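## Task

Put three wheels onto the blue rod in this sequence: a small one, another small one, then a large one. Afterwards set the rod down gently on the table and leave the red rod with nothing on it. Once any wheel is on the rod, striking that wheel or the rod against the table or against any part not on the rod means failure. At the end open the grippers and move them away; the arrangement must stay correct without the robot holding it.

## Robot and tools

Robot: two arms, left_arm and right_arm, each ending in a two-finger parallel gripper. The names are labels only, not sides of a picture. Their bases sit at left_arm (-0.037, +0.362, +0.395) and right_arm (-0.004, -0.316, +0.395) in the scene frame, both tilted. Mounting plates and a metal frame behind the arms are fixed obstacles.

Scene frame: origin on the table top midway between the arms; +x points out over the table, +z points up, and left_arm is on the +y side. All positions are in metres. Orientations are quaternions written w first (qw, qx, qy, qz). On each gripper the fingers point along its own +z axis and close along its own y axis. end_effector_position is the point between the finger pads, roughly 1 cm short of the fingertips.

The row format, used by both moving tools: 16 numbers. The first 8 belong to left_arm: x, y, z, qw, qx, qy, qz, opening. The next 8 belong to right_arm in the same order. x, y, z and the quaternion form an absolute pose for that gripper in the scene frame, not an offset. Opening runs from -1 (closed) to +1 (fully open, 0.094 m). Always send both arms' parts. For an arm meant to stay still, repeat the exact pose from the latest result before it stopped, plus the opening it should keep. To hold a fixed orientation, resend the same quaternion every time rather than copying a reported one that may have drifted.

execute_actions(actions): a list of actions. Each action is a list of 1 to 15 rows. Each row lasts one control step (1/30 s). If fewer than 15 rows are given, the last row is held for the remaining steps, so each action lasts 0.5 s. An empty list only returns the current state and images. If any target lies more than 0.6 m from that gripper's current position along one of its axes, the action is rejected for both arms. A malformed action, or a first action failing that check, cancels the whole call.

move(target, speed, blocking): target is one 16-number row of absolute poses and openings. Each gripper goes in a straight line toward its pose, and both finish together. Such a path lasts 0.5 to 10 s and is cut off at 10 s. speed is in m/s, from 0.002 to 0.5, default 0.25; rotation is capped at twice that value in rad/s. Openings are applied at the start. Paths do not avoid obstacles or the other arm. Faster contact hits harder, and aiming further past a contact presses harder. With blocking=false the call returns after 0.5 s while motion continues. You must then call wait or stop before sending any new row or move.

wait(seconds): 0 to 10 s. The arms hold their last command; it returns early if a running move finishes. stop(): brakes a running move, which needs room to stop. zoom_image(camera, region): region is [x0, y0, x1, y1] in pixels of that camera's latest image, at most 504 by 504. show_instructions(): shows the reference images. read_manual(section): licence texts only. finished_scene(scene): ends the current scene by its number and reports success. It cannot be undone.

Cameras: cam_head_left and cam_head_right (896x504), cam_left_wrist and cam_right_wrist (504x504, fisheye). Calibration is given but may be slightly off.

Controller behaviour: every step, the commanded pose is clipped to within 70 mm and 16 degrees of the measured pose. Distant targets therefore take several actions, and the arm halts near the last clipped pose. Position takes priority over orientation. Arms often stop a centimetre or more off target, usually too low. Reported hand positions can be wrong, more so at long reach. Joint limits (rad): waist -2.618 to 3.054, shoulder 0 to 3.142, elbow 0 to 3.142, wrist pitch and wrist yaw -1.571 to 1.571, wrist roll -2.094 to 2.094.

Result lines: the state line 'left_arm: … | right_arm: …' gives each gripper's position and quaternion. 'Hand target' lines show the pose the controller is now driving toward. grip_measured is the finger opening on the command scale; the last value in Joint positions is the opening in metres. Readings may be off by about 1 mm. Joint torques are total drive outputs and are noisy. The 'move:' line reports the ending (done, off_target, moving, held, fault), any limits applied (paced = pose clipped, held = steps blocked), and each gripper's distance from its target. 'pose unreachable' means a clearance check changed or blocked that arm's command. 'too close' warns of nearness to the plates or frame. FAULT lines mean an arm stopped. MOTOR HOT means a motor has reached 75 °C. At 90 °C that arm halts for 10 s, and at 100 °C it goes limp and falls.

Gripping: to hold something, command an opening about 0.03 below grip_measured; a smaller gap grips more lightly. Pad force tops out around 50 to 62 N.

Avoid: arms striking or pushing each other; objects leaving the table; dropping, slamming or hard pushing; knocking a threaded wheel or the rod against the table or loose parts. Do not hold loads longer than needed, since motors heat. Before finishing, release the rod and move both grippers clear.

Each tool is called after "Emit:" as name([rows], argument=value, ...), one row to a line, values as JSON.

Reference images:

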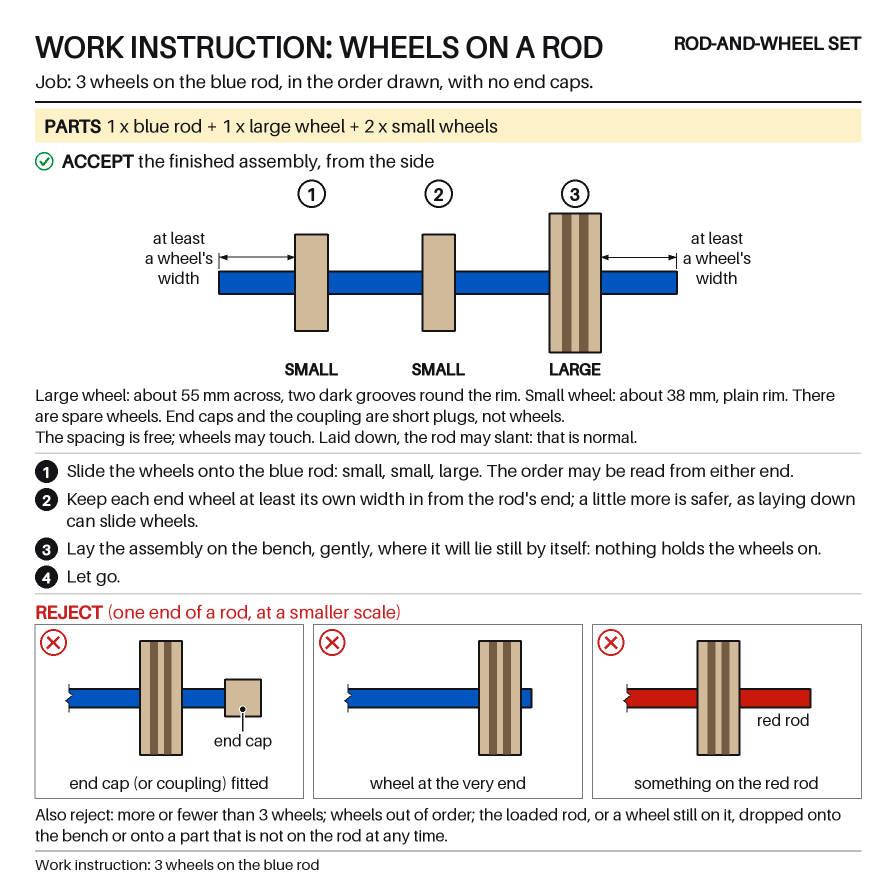

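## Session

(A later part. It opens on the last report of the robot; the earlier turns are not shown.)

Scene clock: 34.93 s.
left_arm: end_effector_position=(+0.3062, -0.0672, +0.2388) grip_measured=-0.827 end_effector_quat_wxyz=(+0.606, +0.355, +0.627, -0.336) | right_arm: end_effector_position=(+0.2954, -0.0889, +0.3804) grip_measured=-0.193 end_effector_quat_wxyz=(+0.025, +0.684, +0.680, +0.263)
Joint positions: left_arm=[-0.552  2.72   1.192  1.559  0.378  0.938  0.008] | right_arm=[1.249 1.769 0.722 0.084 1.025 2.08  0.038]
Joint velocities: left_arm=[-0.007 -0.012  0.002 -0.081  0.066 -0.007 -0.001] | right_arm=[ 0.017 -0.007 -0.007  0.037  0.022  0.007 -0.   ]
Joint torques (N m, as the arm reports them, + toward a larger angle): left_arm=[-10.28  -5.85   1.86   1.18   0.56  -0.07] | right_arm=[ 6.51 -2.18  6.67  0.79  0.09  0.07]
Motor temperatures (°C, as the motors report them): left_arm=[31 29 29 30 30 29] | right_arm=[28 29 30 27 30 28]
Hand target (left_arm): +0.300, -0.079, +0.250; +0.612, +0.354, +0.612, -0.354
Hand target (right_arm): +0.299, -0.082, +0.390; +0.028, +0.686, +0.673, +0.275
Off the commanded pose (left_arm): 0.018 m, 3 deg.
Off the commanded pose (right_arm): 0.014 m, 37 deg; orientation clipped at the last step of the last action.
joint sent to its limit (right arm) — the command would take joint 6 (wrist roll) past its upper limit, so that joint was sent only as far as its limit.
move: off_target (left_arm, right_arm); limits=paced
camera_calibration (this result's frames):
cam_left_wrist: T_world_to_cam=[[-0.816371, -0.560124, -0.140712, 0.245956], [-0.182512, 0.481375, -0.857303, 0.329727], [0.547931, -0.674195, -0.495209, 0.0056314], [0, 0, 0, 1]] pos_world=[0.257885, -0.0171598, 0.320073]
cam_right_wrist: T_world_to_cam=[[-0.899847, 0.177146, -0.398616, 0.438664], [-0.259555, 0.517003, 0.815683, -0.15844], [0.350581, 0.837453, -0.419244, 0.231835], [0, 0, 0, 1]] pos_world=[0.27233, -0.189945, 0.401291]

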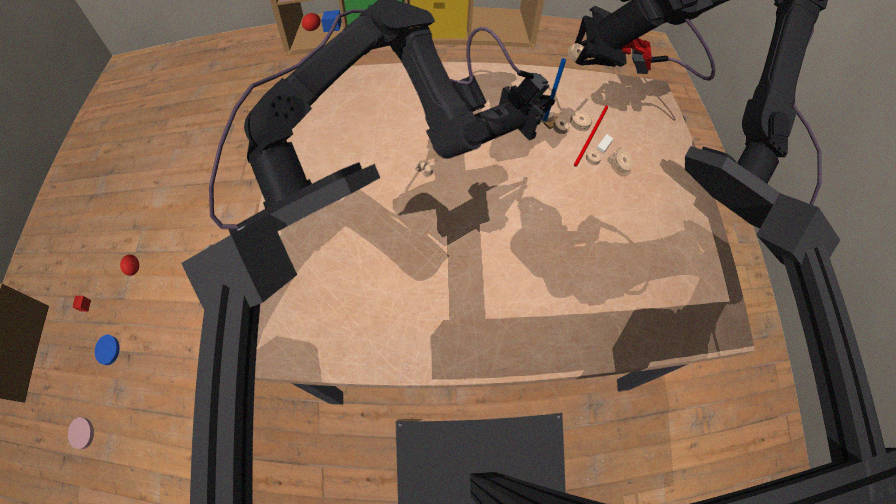

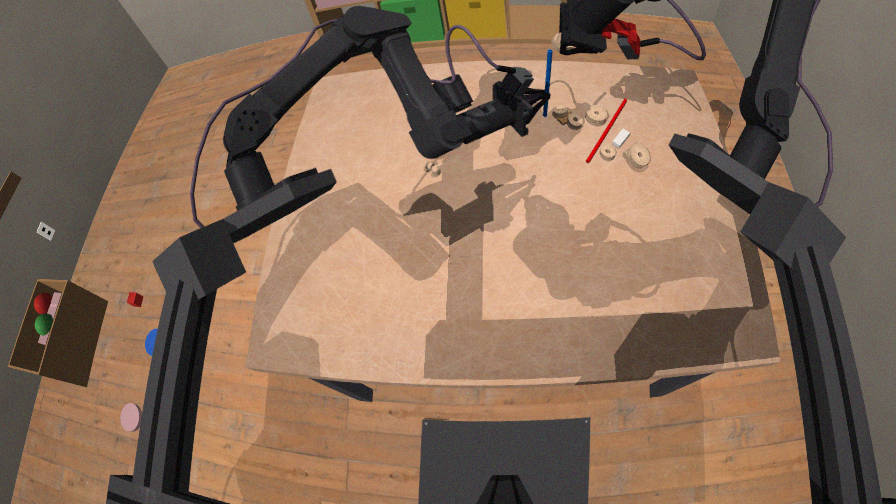

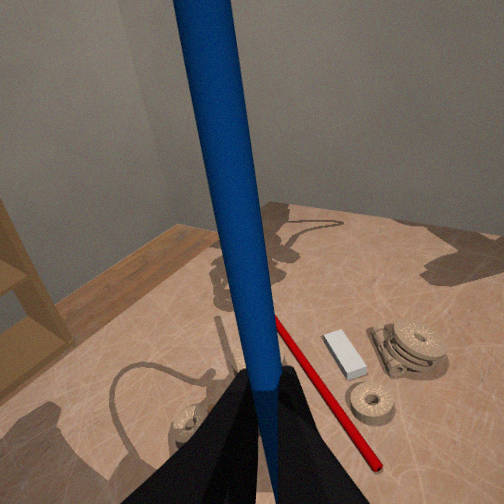

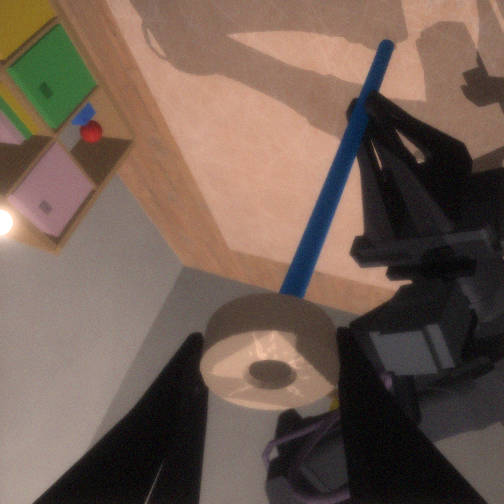

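Emit:
move(target=[0.30,-0.08,0.25,0.612,0.354,0.612,-0.354,-1, 0.305,-0.07,0.39,0,0.5,0.866,0,-0.3], speed=0.15)

Scene clock: 38.10 s.
left_arm: end_effector_position=(+0.3066, -0.0670, +0.2383) grip_measured=-0.827 end_effector_quat_wxyz=(+0.606, +0.355, +0.628, -0.335) | right_arm: end_effector_position=(+0.3067, -0.0710, +0.3872) grip_measured=-0.193 end_effector_quat_wxyz=(-0.017, +0.471, +0.880, +0.055)
Joint positions: left_arm=[-0.552  2.72   1.192  1.559  0.374  0.938  0.008] | right_arm=[ 1.215  2.106  1.457 -1.029  0.888  2.08   0.038]
Joint velocities: left_arm=[ 0.007 -0.012  0.002  0.095 -0.095  0.022  0.   ] | right_arm=[ 0.002 -0.002 -0.002 -0.095 -0.007 -0.007 -0.001]
Joint torques (N m, as the arm reports them, + toward a larger angle): left_arm=[-10.28  -5.87   1.84   1.18   0.59  -0.09] | right_arm=[ 7.5  -3.78  6.56 -0.13 -0.09  0.08]
Motor temperatures (°C, as the motors report them): left_arm=[31 29 29 30 30 29] | right_arm=[29 29 31 27 30 28]
Hand target (left_arm): +0.299, -0.079, +0.250; +0.612, +0.354, +0.612, -0.354
Hand target (right_arm): +0.305, -0.069, +0.390; -0.019, +0.464, +0.884, +0.052
Off the commanded pose (left_arm): 0.019 m, 3 deg.
Off the commanded pose (right_arm): 0.003 m, 8 deg.
joint sent to its limit (right arm) — the command would take joint 6 (wrist roll) past its upper limit, so that joint was sent only as far as its limit.
move: off_target (left_arm, right_arm)
camera_calibration (this result's frames):
cam_left_wrist: T_world_to_cam=[[-0.815307, -0.56161, -0.140958, 0.245915], [-0.184915, 0.483229, -0.855743, 0.329699], [0.548709, -0.671628, -0.49783, 0.00589182], [0, 0, 0, 1]] pos_world=[0.25823, -0.0172546, 0.319735]
cam_right_wrist: T_world_to_cam=[[-0.877304, -0.465089, -0.118447, 0.287397], [-0.406169, 0.588024, 0.699467, -0.0752797], [-0.255665, 0.661755, -0.704781, 0.499853], [0, 0, 0, 1]] pos_world=[0.349353, -0.152849, 0.438984]

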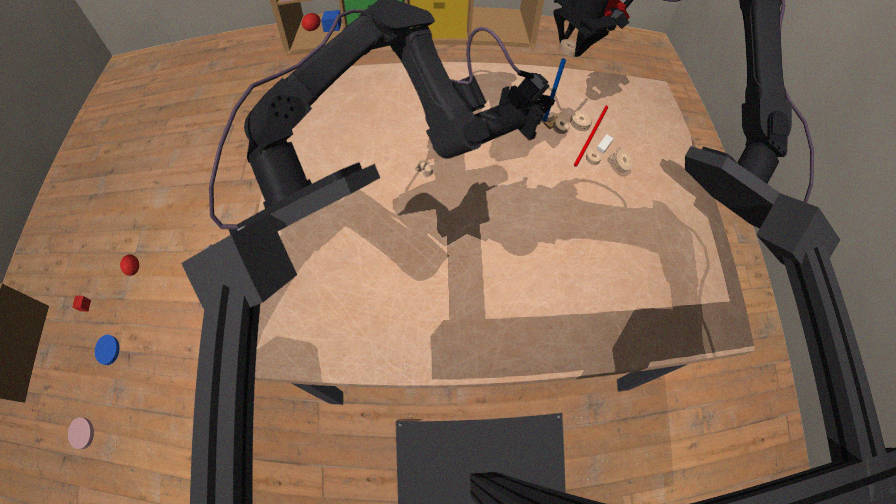

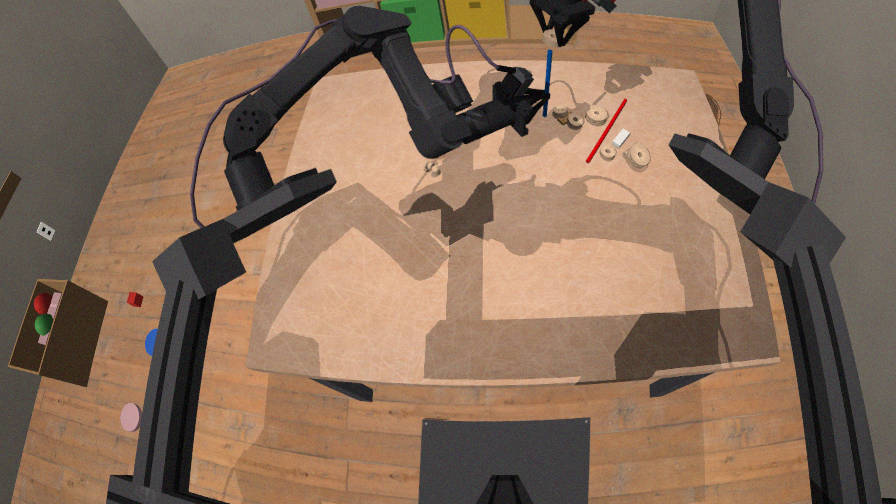

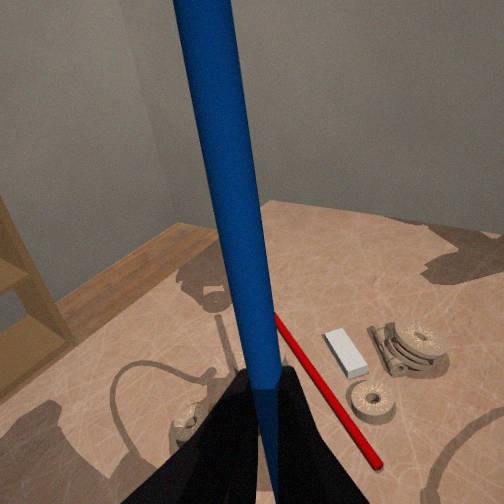

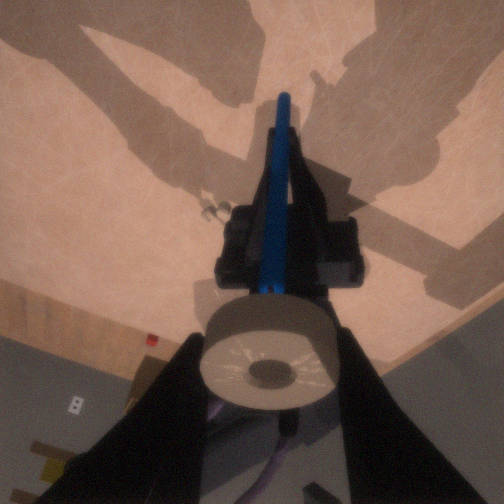

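Emit:
move(target=[0.30,-0.08,0.25,0.612,0.354,0.612,-0.354,-1, 0.303,-0.067,0.375,0,0.259,0.966,0,-0.3], speed=0.1)

Emit:
zoom_image(camera="cam_head_left", region=[500, 0, 640, 120])

Emit:
zoom_image(camera="cam_head_right", region=[490, 0, 630, 120])

Scene clock: 41.03 s.
left_arm: end_effector_position=(+0.3066, -0.0669, +0.2381) grip_measured=-0.827 end_effector_quat_wxyz=(+0.606, +0.355, +0.629, -0.335) | right_arm: end_effector_position=(+0.3001, -0.0679, +0.3726) grip_measured=-0.193 end_effector_quat_wxyz=(-0.009, +0.268, +0.963, +0.003)
Joint positions: left_arm=[-0.551  2.72   1.192  1.559  0.374  0.938  0.008] | right_arm=[ 1.199  2.231  1.571 -1.173  0.898  1.753  0.038]
Joint velocities: left_arm=[-0.007 -0.002 -0.002  0.037  0.051  0.022  0.   ] | right_arm=[-0.007 -0.002  0.012 -0.007  0.022 -0.007 -0.   ]
Joint torques (N m, as the arm reports them, + toward a larger angle): left_arm=[-10.31  -5.86   1.85   1.18   0.57  -0.08] | right_arm=[ 7.95 -4.69  6.38 -0.3   0.21 -0.06]
Motor temperatures (°C, as the motors report them): left_arm=[31 29 29 30 30 29] | right_arm=[29 29 31 27 30 28]
Hand target (left_arm): +0.300, -0.079, +0.250; +0.612, +0.354, +0.612, -0.354
Hand target (right_arm): +0.303, -0.067, +0.375; -0.001, +0.259, +0.966, +0.001
Off the commanded pose (left_arm): 0.019 m, 3 deg.
Off the commanded pose (right_arm): 0.004 m, 2 deg.
move: off_target (left_arm)
camera_calibration (this result's frames):
cam_left_wrist: T_world_to_cam=[[-0.815345, -0.561647, -0.140592, 0.245908], [-0.185191, 0.483062, -0.855777, 0.329646], [0.548559, -0.671717, -0.497874, 0.00592925], [0, 0, 0, 1]] pos_world=[0.258295, -0.0171432, 0.319628]
cam_right_wrist: T_world_to_cam=[[-0.595263, -0.802251, -0.0453381, 0.146535], [-0.626121, 0.427733, 0.651933, 0.00326311], [-0.503621, 0.416459, -0.75692, 0.562952], [0, 0, 0, 1]] pos_world=[0.372784, -0.118285, 0.430626]

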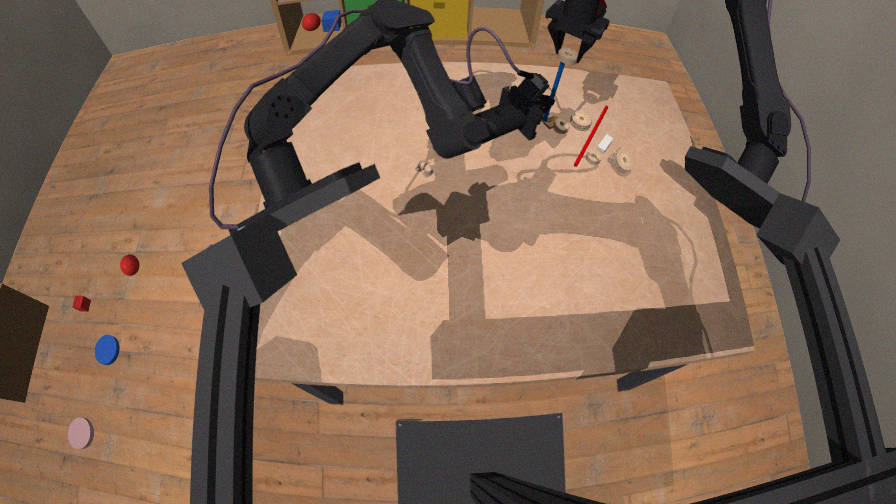

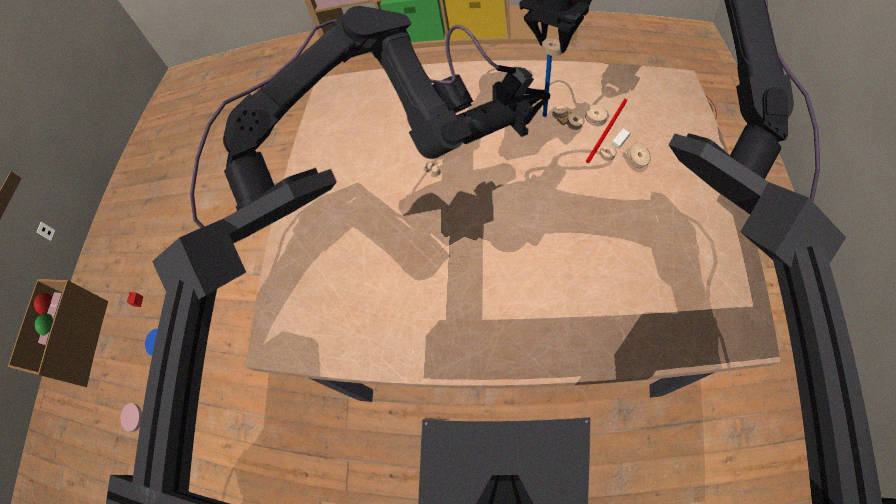

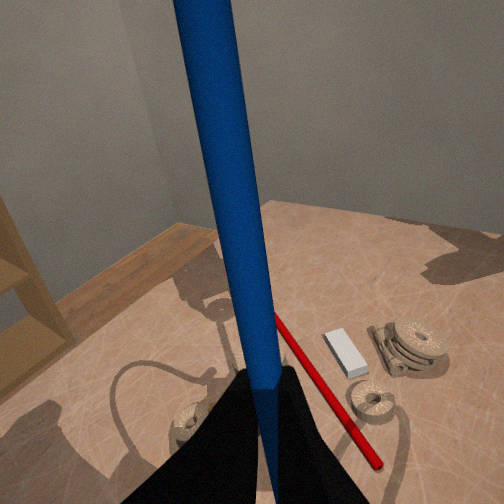

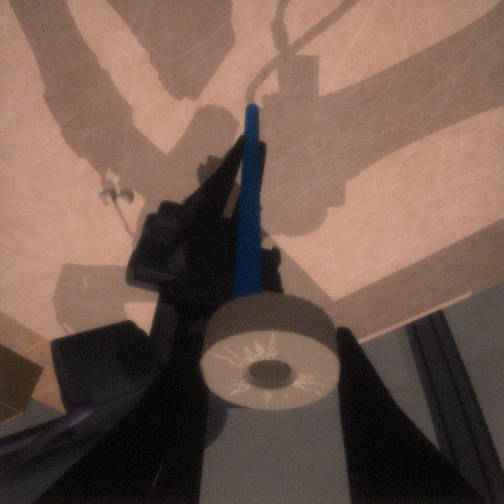

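Region (500, 0, 640, 120) of cam_head_left's 896x504 image, scaled by 3.600, with more detail than that image has; it fills the top 432 rows of this view, and the rest is white.

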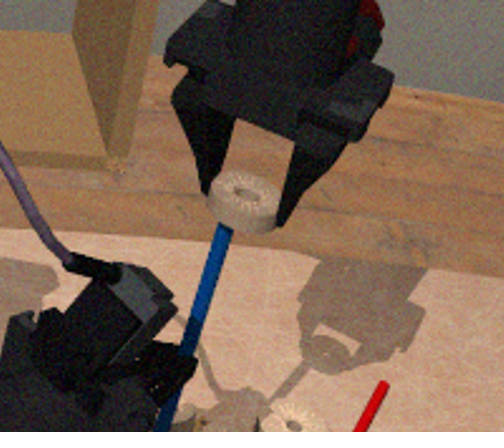

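Region (490, 0, 630, 120) of cam_head_right's 896x504 image, scaled by 3.600, with more detail than that image has; it fills the top 432 rows of this view, and the rest is white.

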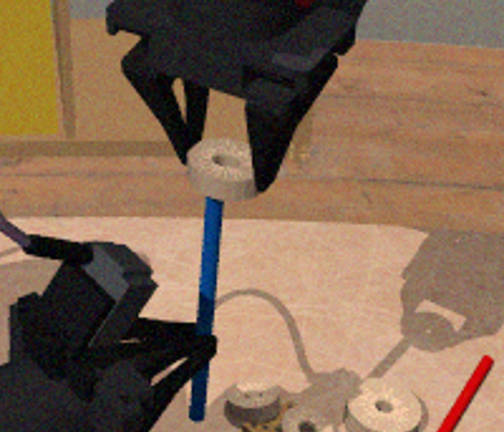

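Emit:
move(target=[0.30,-0.08,0.25,0.612,0.354,0.612,-0.354,-1, 0.302,-0.058,0.365,0,0.259,0.966,0,-0.3], speed=0.05)

Emit:
zoom_image(camera="cam_head_left", region=[500, 0, 640, 120])

Emit:
zoom_image(camera="cam_head_right", region=[490, 0, 630, 120])

Scene clock: 42.07 s.
left_arm: end_effector_position=(+0.3063, -0.0665, +0.2354) grip_measured=-0.827 end_effector_quat_wxyz=(+0.602, +0.355, +0.632, -0.335) | right_arm: end_effector_position=(+0.2968, -0.0651, +0.3626) grip_measured=-0.193 end_effector_quat_wxyz=(-0.010, +0.255, +0.967, -0.009)
Joint positions: left_arm=[-0.549  2.72   1.192  1.552  0.37   0.937  0.008] | right_arm=[ 1.185  2.264  1.581 -1.169  0.902  1.734  0.038]
Joint velocities: left_arm=[-0.022 -0.022 -0.012 -0.007 -0.007  0.007 -0.   ] | right_arm=[ 0.022  0.002  0.007 -0.066  0.037 -0.022 -0.001]
Joint torques (N m, as the arm reports them, + toward a larger angle): left_arm=[-10.4   -5.83   1.89   1.26   0.58  -0.03] | right_arm=[ 8.23 -4.95  6.03 -0.01  0.17  0.01]
Motor temperatures (°C, as the motors report them): left_arm=[31 29 29 30 30 29] | right_arm=[29 29 31 27 30 28]
Hand target (left_arm): +0.299, -0.079, +0.250; +0.612, +0.354, +0.612, -0.354
Hand target (right_arm): +0.302, -0.058, +0.365; -0.000, +0.259, +0.966, -0.000
Off the commanded pose (left_arm): 0.021 m, 3 deg.
Off the commanded pose (right_arm): 0.009 m, 2 deg.
move: off_target (left_arm)
camera_calibration (this result's frames):
cam_left_wrist: T_world_to_cam=[[-0.817247, -0.559688, -0.13732, 0.245402], [-0.191395, 0.488362, -0.851393, 0.328272], [0.543576, -0.669516, -0.506234, 0.0086676], [0, 0, 0, 1]] pos_world=[0.258672, -0.0171643, 0.317575]
cam_right_wrist: T_world_to_cam=[[-0.573611, -0.818789, -0.0235712, 0.130971], [-0.632676, 0.424584, 0.647649, 0.00983785], [-0.52028, 0.386412, -0.761574, 0.557258], [0, 0, 0, 1]] pos_world=[0.371281, -0.11227, 0.421109]

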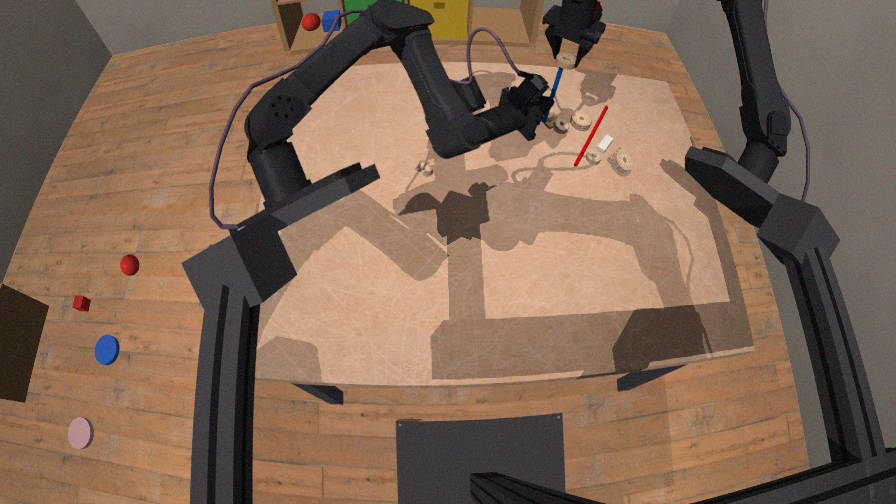

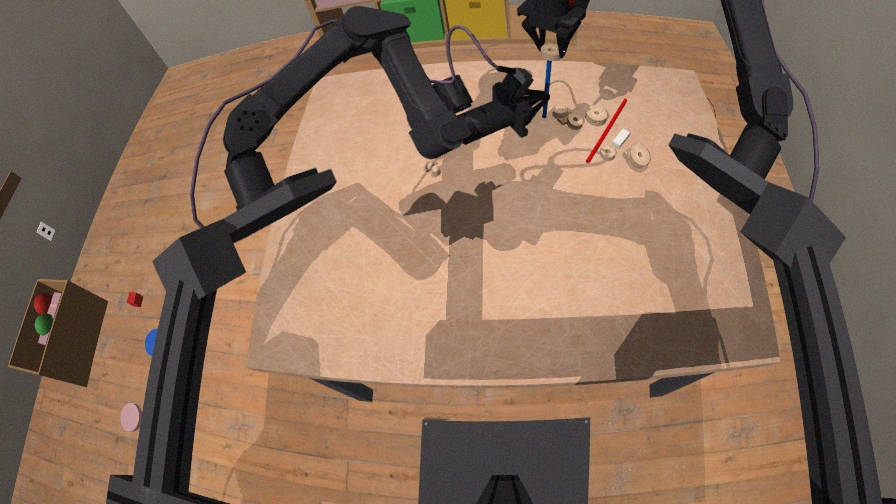

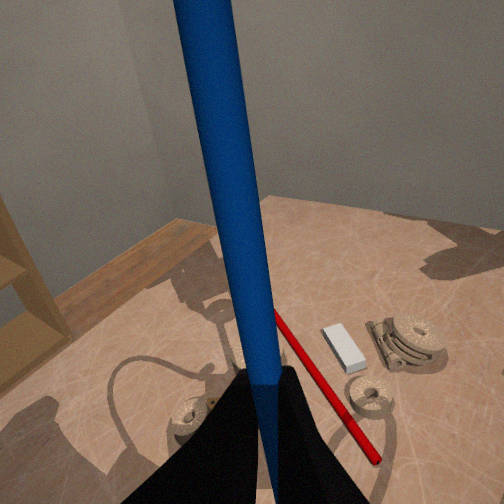

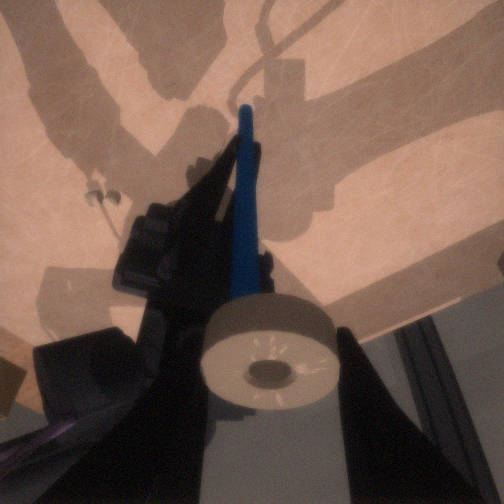

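Region (500, 0, 640, 120) of cam_head_left's 896x504 image, scaled by 3.600, with more detail than that image has; it fills the top 432 rows of this view, and the rest is white.

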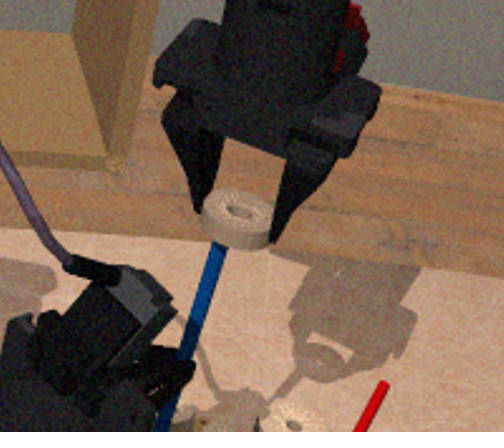

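Region (490, 0, 630, 120) of cam_head_right's 896x504 image, scaled by 3.600, with more detail than that image has; it fills the top 432 rows of this view, and the rest is white.

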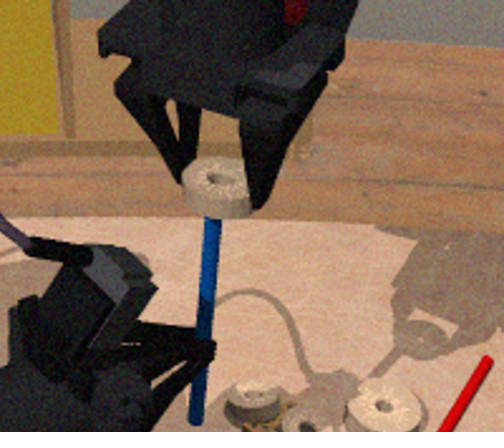

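Emit:
move(target=[0.30,-0.08,0.25,0.612,0.354,0.612,-0.354,-1, 0.306,-0.053,0.374,0,0.259,0.966,0,-0.3], speed=0.05)

Scene clock: 43.13 s.
left_arm: end_effector_position=(+0.3051, -0.0681, +0.2379) grip_measured=-0.827 end_effector_quat_wxyz=(+0.603, +0.356, +0.629, -0.338) | right_arm: end_effector_position=(+0.3064, -0.0579, +0.3650) grip_measured=-0.193 end_effector_quat_wxyz=(-0.010, +0.269, +0.963, -0.005)
Joint positions: left_arm=[-0.553  2.72   1.192  1.552  0.373  0.937  0.008] | right_arm=[ 1.18   2.288  1.643 -1.188  0.902  1.743  0.038]
Joint velocities: left_arm=[-0.002 -0.012 -0.002  0.007 -0.037  0.066 -0.001] | right_arm=[-0.012 -0.002  0.007 -0.007  0.022  0.037 -0.001]
Joint torques (N m, as the arm reports them, + toward a larger angle): left_arm=[-10.19  -5.89   1.93   1.26   0.6   -0.06] | right_arm=[ 9.57 -4.86  5.97 -0.32  0.14  0.09]
Motor temperatures (°C, as the motors report them): left_arm=[31 29 29 30 30 29] | right_arm=[29 29 31 27 30 28]
Hand target (left_arm): +0.299, -0.079, +0.250; +0.612, +0.354, +0.612, -0.354
Hand target (right_arm): +0.306, -0.053, +0.374; +0.000, +0.259, +0.966, +0.001
Off the commanded pose (left_arm): 0.018 m, 3 deg.
Off the commanded pose (right_arm): 0.010 m, 2 deg.
move: off_target (left_arm)
camera_calibration (this result's frames):
cam_left_wrist: T_world_to_cam=[[-0.819358, -0.556746, -0.136695, 0.244587], [-0.186704, 0.484593, -0.854583, 0.329991], [0.542027, -0.674688, -0.501002, 0.00831228], [0, 0, 0, 1]] pos_world=[0.257509, -0.0181303, 0.319603]
cam_right_wrist: T_world_to_cam=[[-0.595895, -0.802469, -0.0308555, 0.152833], [-0.622042, 0.436931, 0.649735, 0.00799373], [-0.50791, 0.406367, -0.759535, 0.557928], [0, 0, 0, 1]] pos_world=[0.379422, -0.107573, 0.423288]

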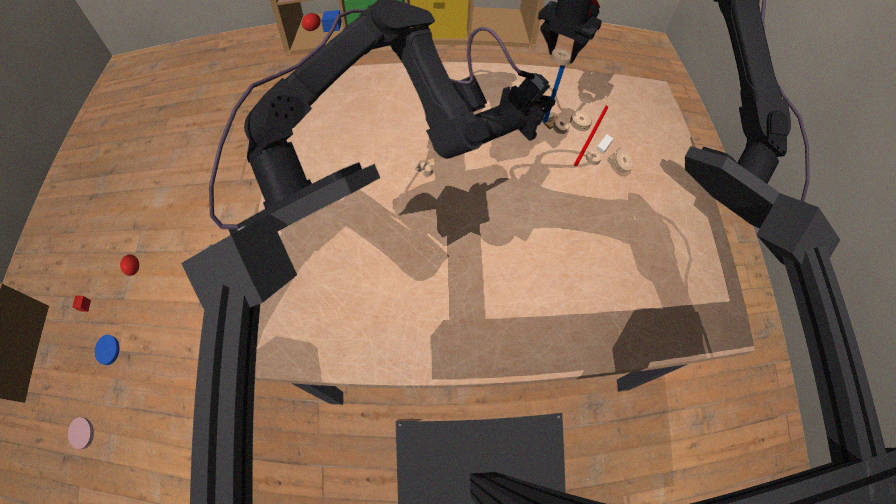

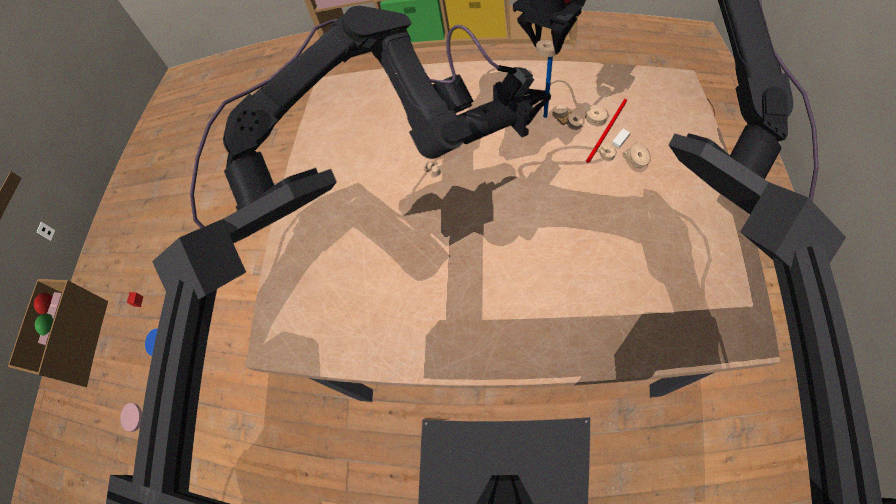

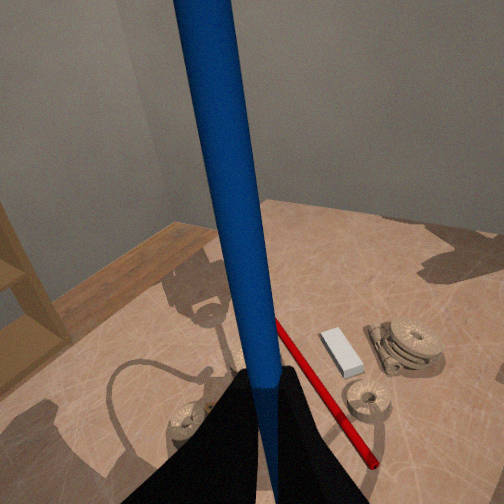

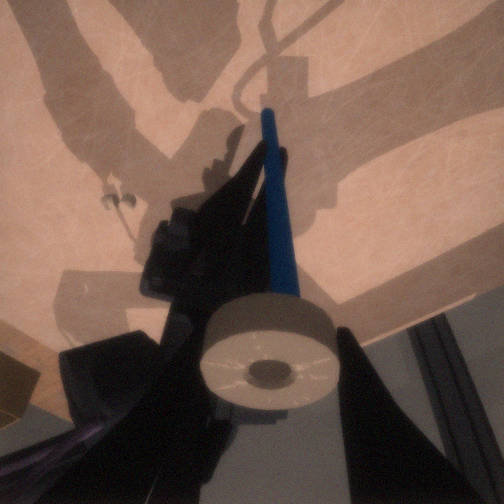

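Emit:
move(target=[0.30,-0.08,0.25,0.612,0.354,0.612,-0.354,-1, 0.299,-0.054,0.374,0,0.259,0.966,0,-0.3], speed=0.05)

Emit:
zoom_image(camera="cam_head_left", region=[500, 0, 640, 120])

Emit:
zoom_image(camera="cam_head_right", region=[490, 0, 630, 120])

Scene clock: 44.13 s.
left_arm: end_effector_position=(+0.3058, -0.0669, +0.2362) grip_measured=-0.827 end_effector_quat_wxyz=(+0.603, +0.356, +0.630, -0.337) | right_arm: end_effector_position=(+0.3056, -0.0571, +0.3667) grip_measured=-0.193 end_effector_quat_wxyz=(-0.009, +0.274, +0.962, -0.003)
Joint positions: left_arm=[-0.549  2.72   1.192  1.552  0.374  0.937  0.008] | right_arm=[ 1.185  2.288  1.643 -1.189  0.902  1.757  0.038]
Joint velocities: left_arm=[-0.012 -0.017 -0.002 -0.022  0.007 -0.051 -0.   ] | right_arm=[ 0.012  0.007 -0.002 -0.051 -0.066  0.022  0.   ]
Joint torques (N m, as the arm reports them, + toward a larger angle): left_arm=[-10.52  -5.86   1.86   1.25   0.59  -0.06] | right_arm=[ 9.82 -5.24  3.6  -0.2   0.07  0.07]
Motor temperatures (°C, as the motors report them): left_arm=[31 29 29 30 30 29] | right_arm=[29 29 31 27 30 28]
Hand target (left_arm): +0.299, -0.079, +0.250; +0.612, +0.354, +0.612, -0.354
Hand target (right_arm): +0.299, -0.054, +0.374; +0.000, +0.259, +0.966, -0.000
Off the commanded pose (left_arm): 0.020 m, 3 deg.
Off the commanded pose (right_arm): 0.010 m, 2 deg.
move: off_target (left_arm)
camera_calibration (this result's frames):
cam_left_wrist: T_world_to_cam=[[-0.818414, -0.558055, -0.137013, 0.245293], [-0.188782, 0.486321, -0.853143, 0.328586], [0.542733, -0.672359, -0.503363, 0.00841348], [0, 0, 0, 1]] pos_world=[0.258216, -0.0172546, 0.318175]
cam_right_wrist: T_world_to_cam=[[-0.603861, -0.796352, -0.0342848, 0.157149], [-0.619256, 0.441622, 0.649224, 0.00559548], [-0.50187, 0.413272, -0.759824, 0.557124], [0, 0, 0, 1]] pos_world=[0.377965, -0.107569, 0.425071]

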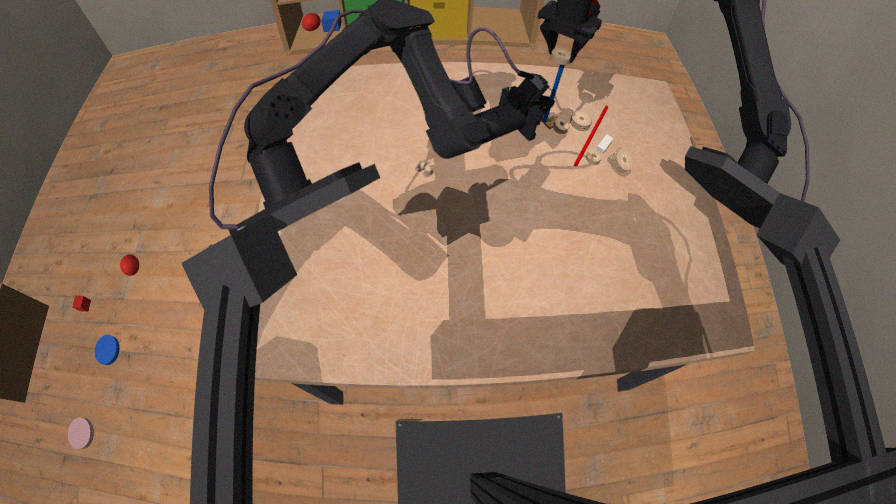

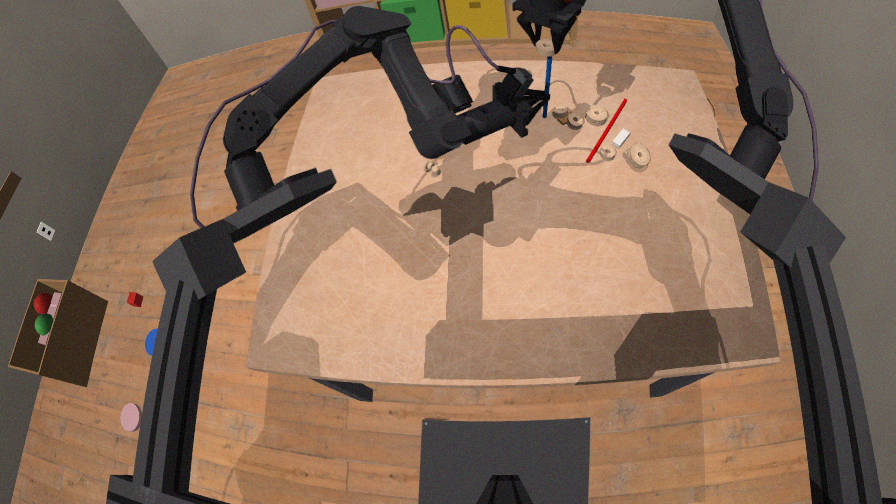

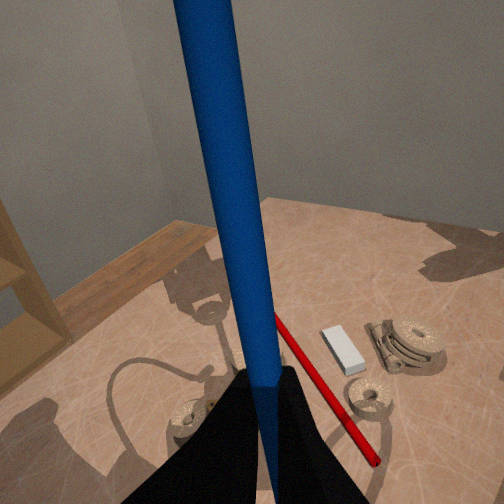

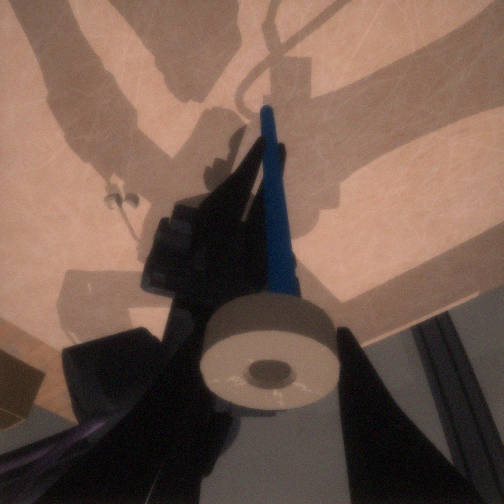

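Region (500, 0, 640, 120) of cam_head_left's 896x504 image, scaled by 3.600, with more detail than that image has; it fills the top 432 rows of this view, and the rest is white.

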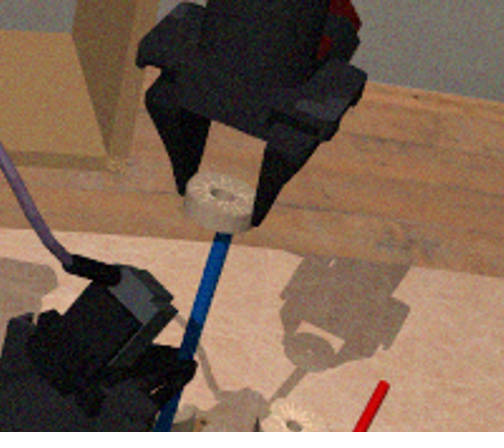

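Region (490, 0, 630, 120) of cam_head_right's 896x504 image, scaled by 3.600, with more detail than that image has; it fills the top 432 rows of this view, and the rest is white.

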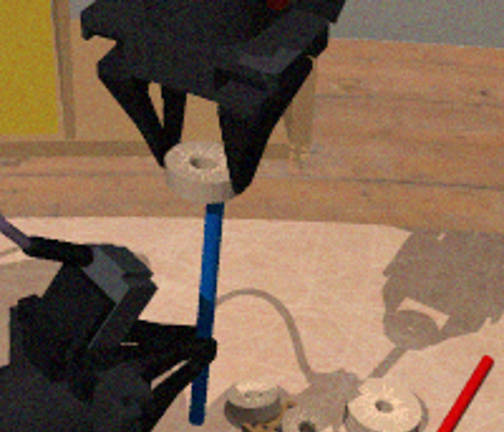

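Emit:
move(target=[0.30,-0.08,0.25,0.612,0.354,0.612,-0.354,-1, 0.304,-0.066,0.372,0,0.259,0.966,0,-0.3], speed=0.05)

Emit:
zoom_image(camera="cam_head_right", region=[490, 0, 630, 120])

Scene clock: 45.17 s.
left_arm: end_effector_position=(+0.3054, -0.0675, +0.2362) grip_measured=-0.827 end_effector_quat_wxyz=(+0.602, +0.356, +0.631, -0.337) | right_arm: end_effector_position=(+0.3024, -0.0657, +0.3635) grip_measured=-0.193 end_effector_quat_wxyz=(-0.011, +0.263, +0.965, -0.010)
Joint positions: left_arm=[-0.551  2.72   1.192  1.55   0.371  0.937  0.008] | right_arm=[ 1.178  2.269  1.607 -1.189  0.902  1.743  0.038]
Joint velocities: left_arm=[ 0.002 -0.002 -0.007 -0.022 -0.022 -0.051  0.   ] | right_arm=[-0.012  0.002 -0.002  0.037  0.051 -0.037  0.001]
Joint torques (N m, as the arm reports them, + toward a larger angle): left_arm=[-10.27  -5.81   1.92   1.25   0.64  -0.07] | right_arm=[ 9.07 -6.94  3.15 -0.07  0.14 -0.11]
Motor temperatures (°C, as the motors report them): left_arm=[31 29 29 30 30 29] | right_arm=[30 29 31 27 30 28]
Hand target (left_arm): +0.300, -0.079, +0.250; +0.612, +0.354, +0.612, -0.354
Hand target (right_arm): +0.304, -0.066, +0.372; +0.000, +0.259, +0.966, -0.000
Off the commanded pose (left_arm): 0.019 m, 3 deg.
Off the commanded pose (right_arm): 0.009 m, 2 deg.
move: off_target (left_arm)
camera_calibration (this result's frames):
cam_left_wrist: T_world_to_cam=[[-0.819221, -0.557065, -0.136218, 0.244757], [-0.18994, 0.487688, -0.852105, 0.328929], [0.54111, -0.672189, -0.505333, 0.00925096], [0, 0, 0, 1]] pos_world=[0.257981, -0.0178508, 0.318297]
cam_right_wrist: T_world_to_cam=[[-0.586432, -0.809762, -0.0195701, 0.136767], [-0.624336, 0.436489, 0.647828, 0.0112376], [-0.516045, 0.392126, -0.761535, 0.560111], [0, 0, 0, 1]] pos_world=[0.376263, -0.11379, 0.42194]

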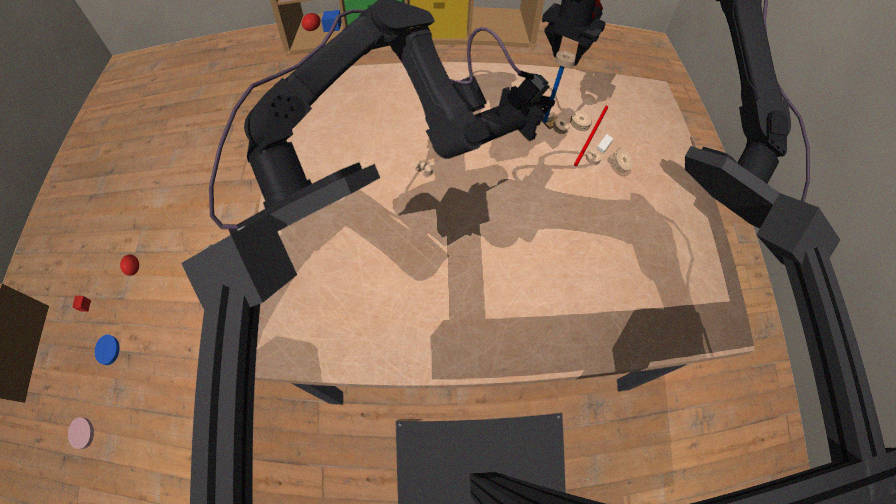

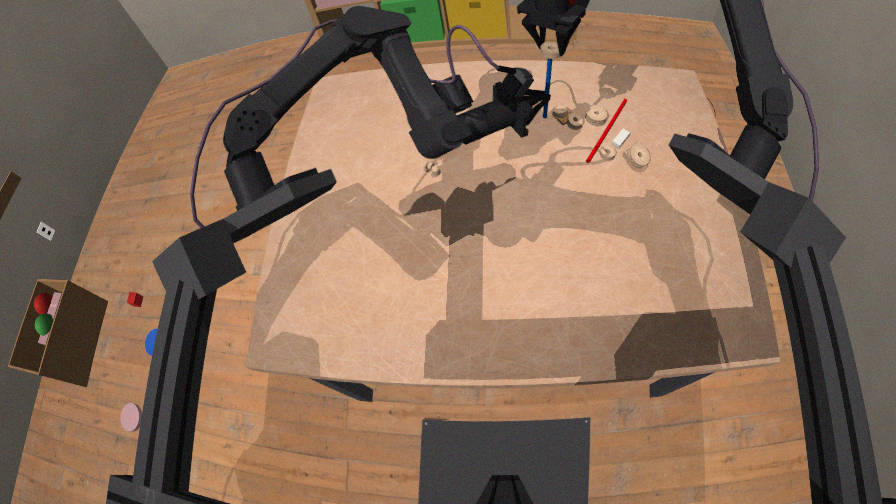

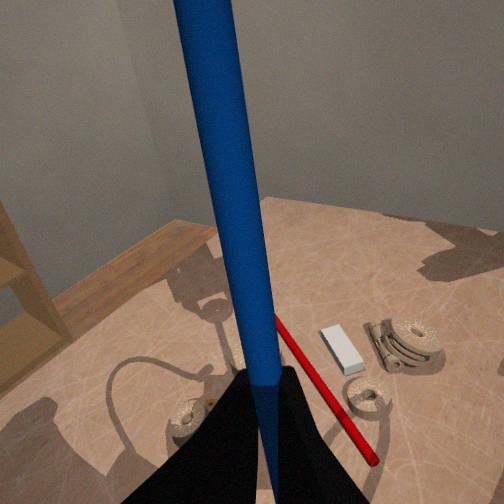

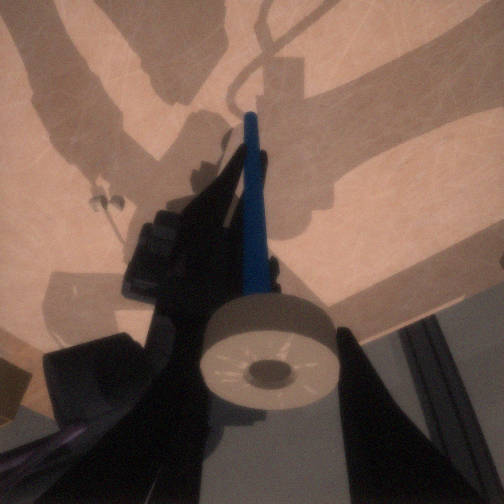

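Region (490, 0, 630, 120) of cam_head_right's 896x504 image, scaled by 3.600, with more detail than that image has; it fills the top 432 rows of this view, and the rest is white.

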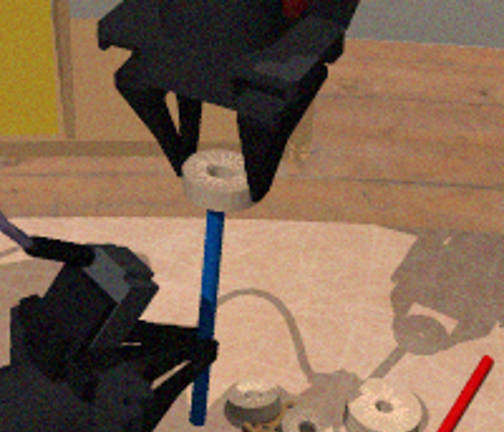

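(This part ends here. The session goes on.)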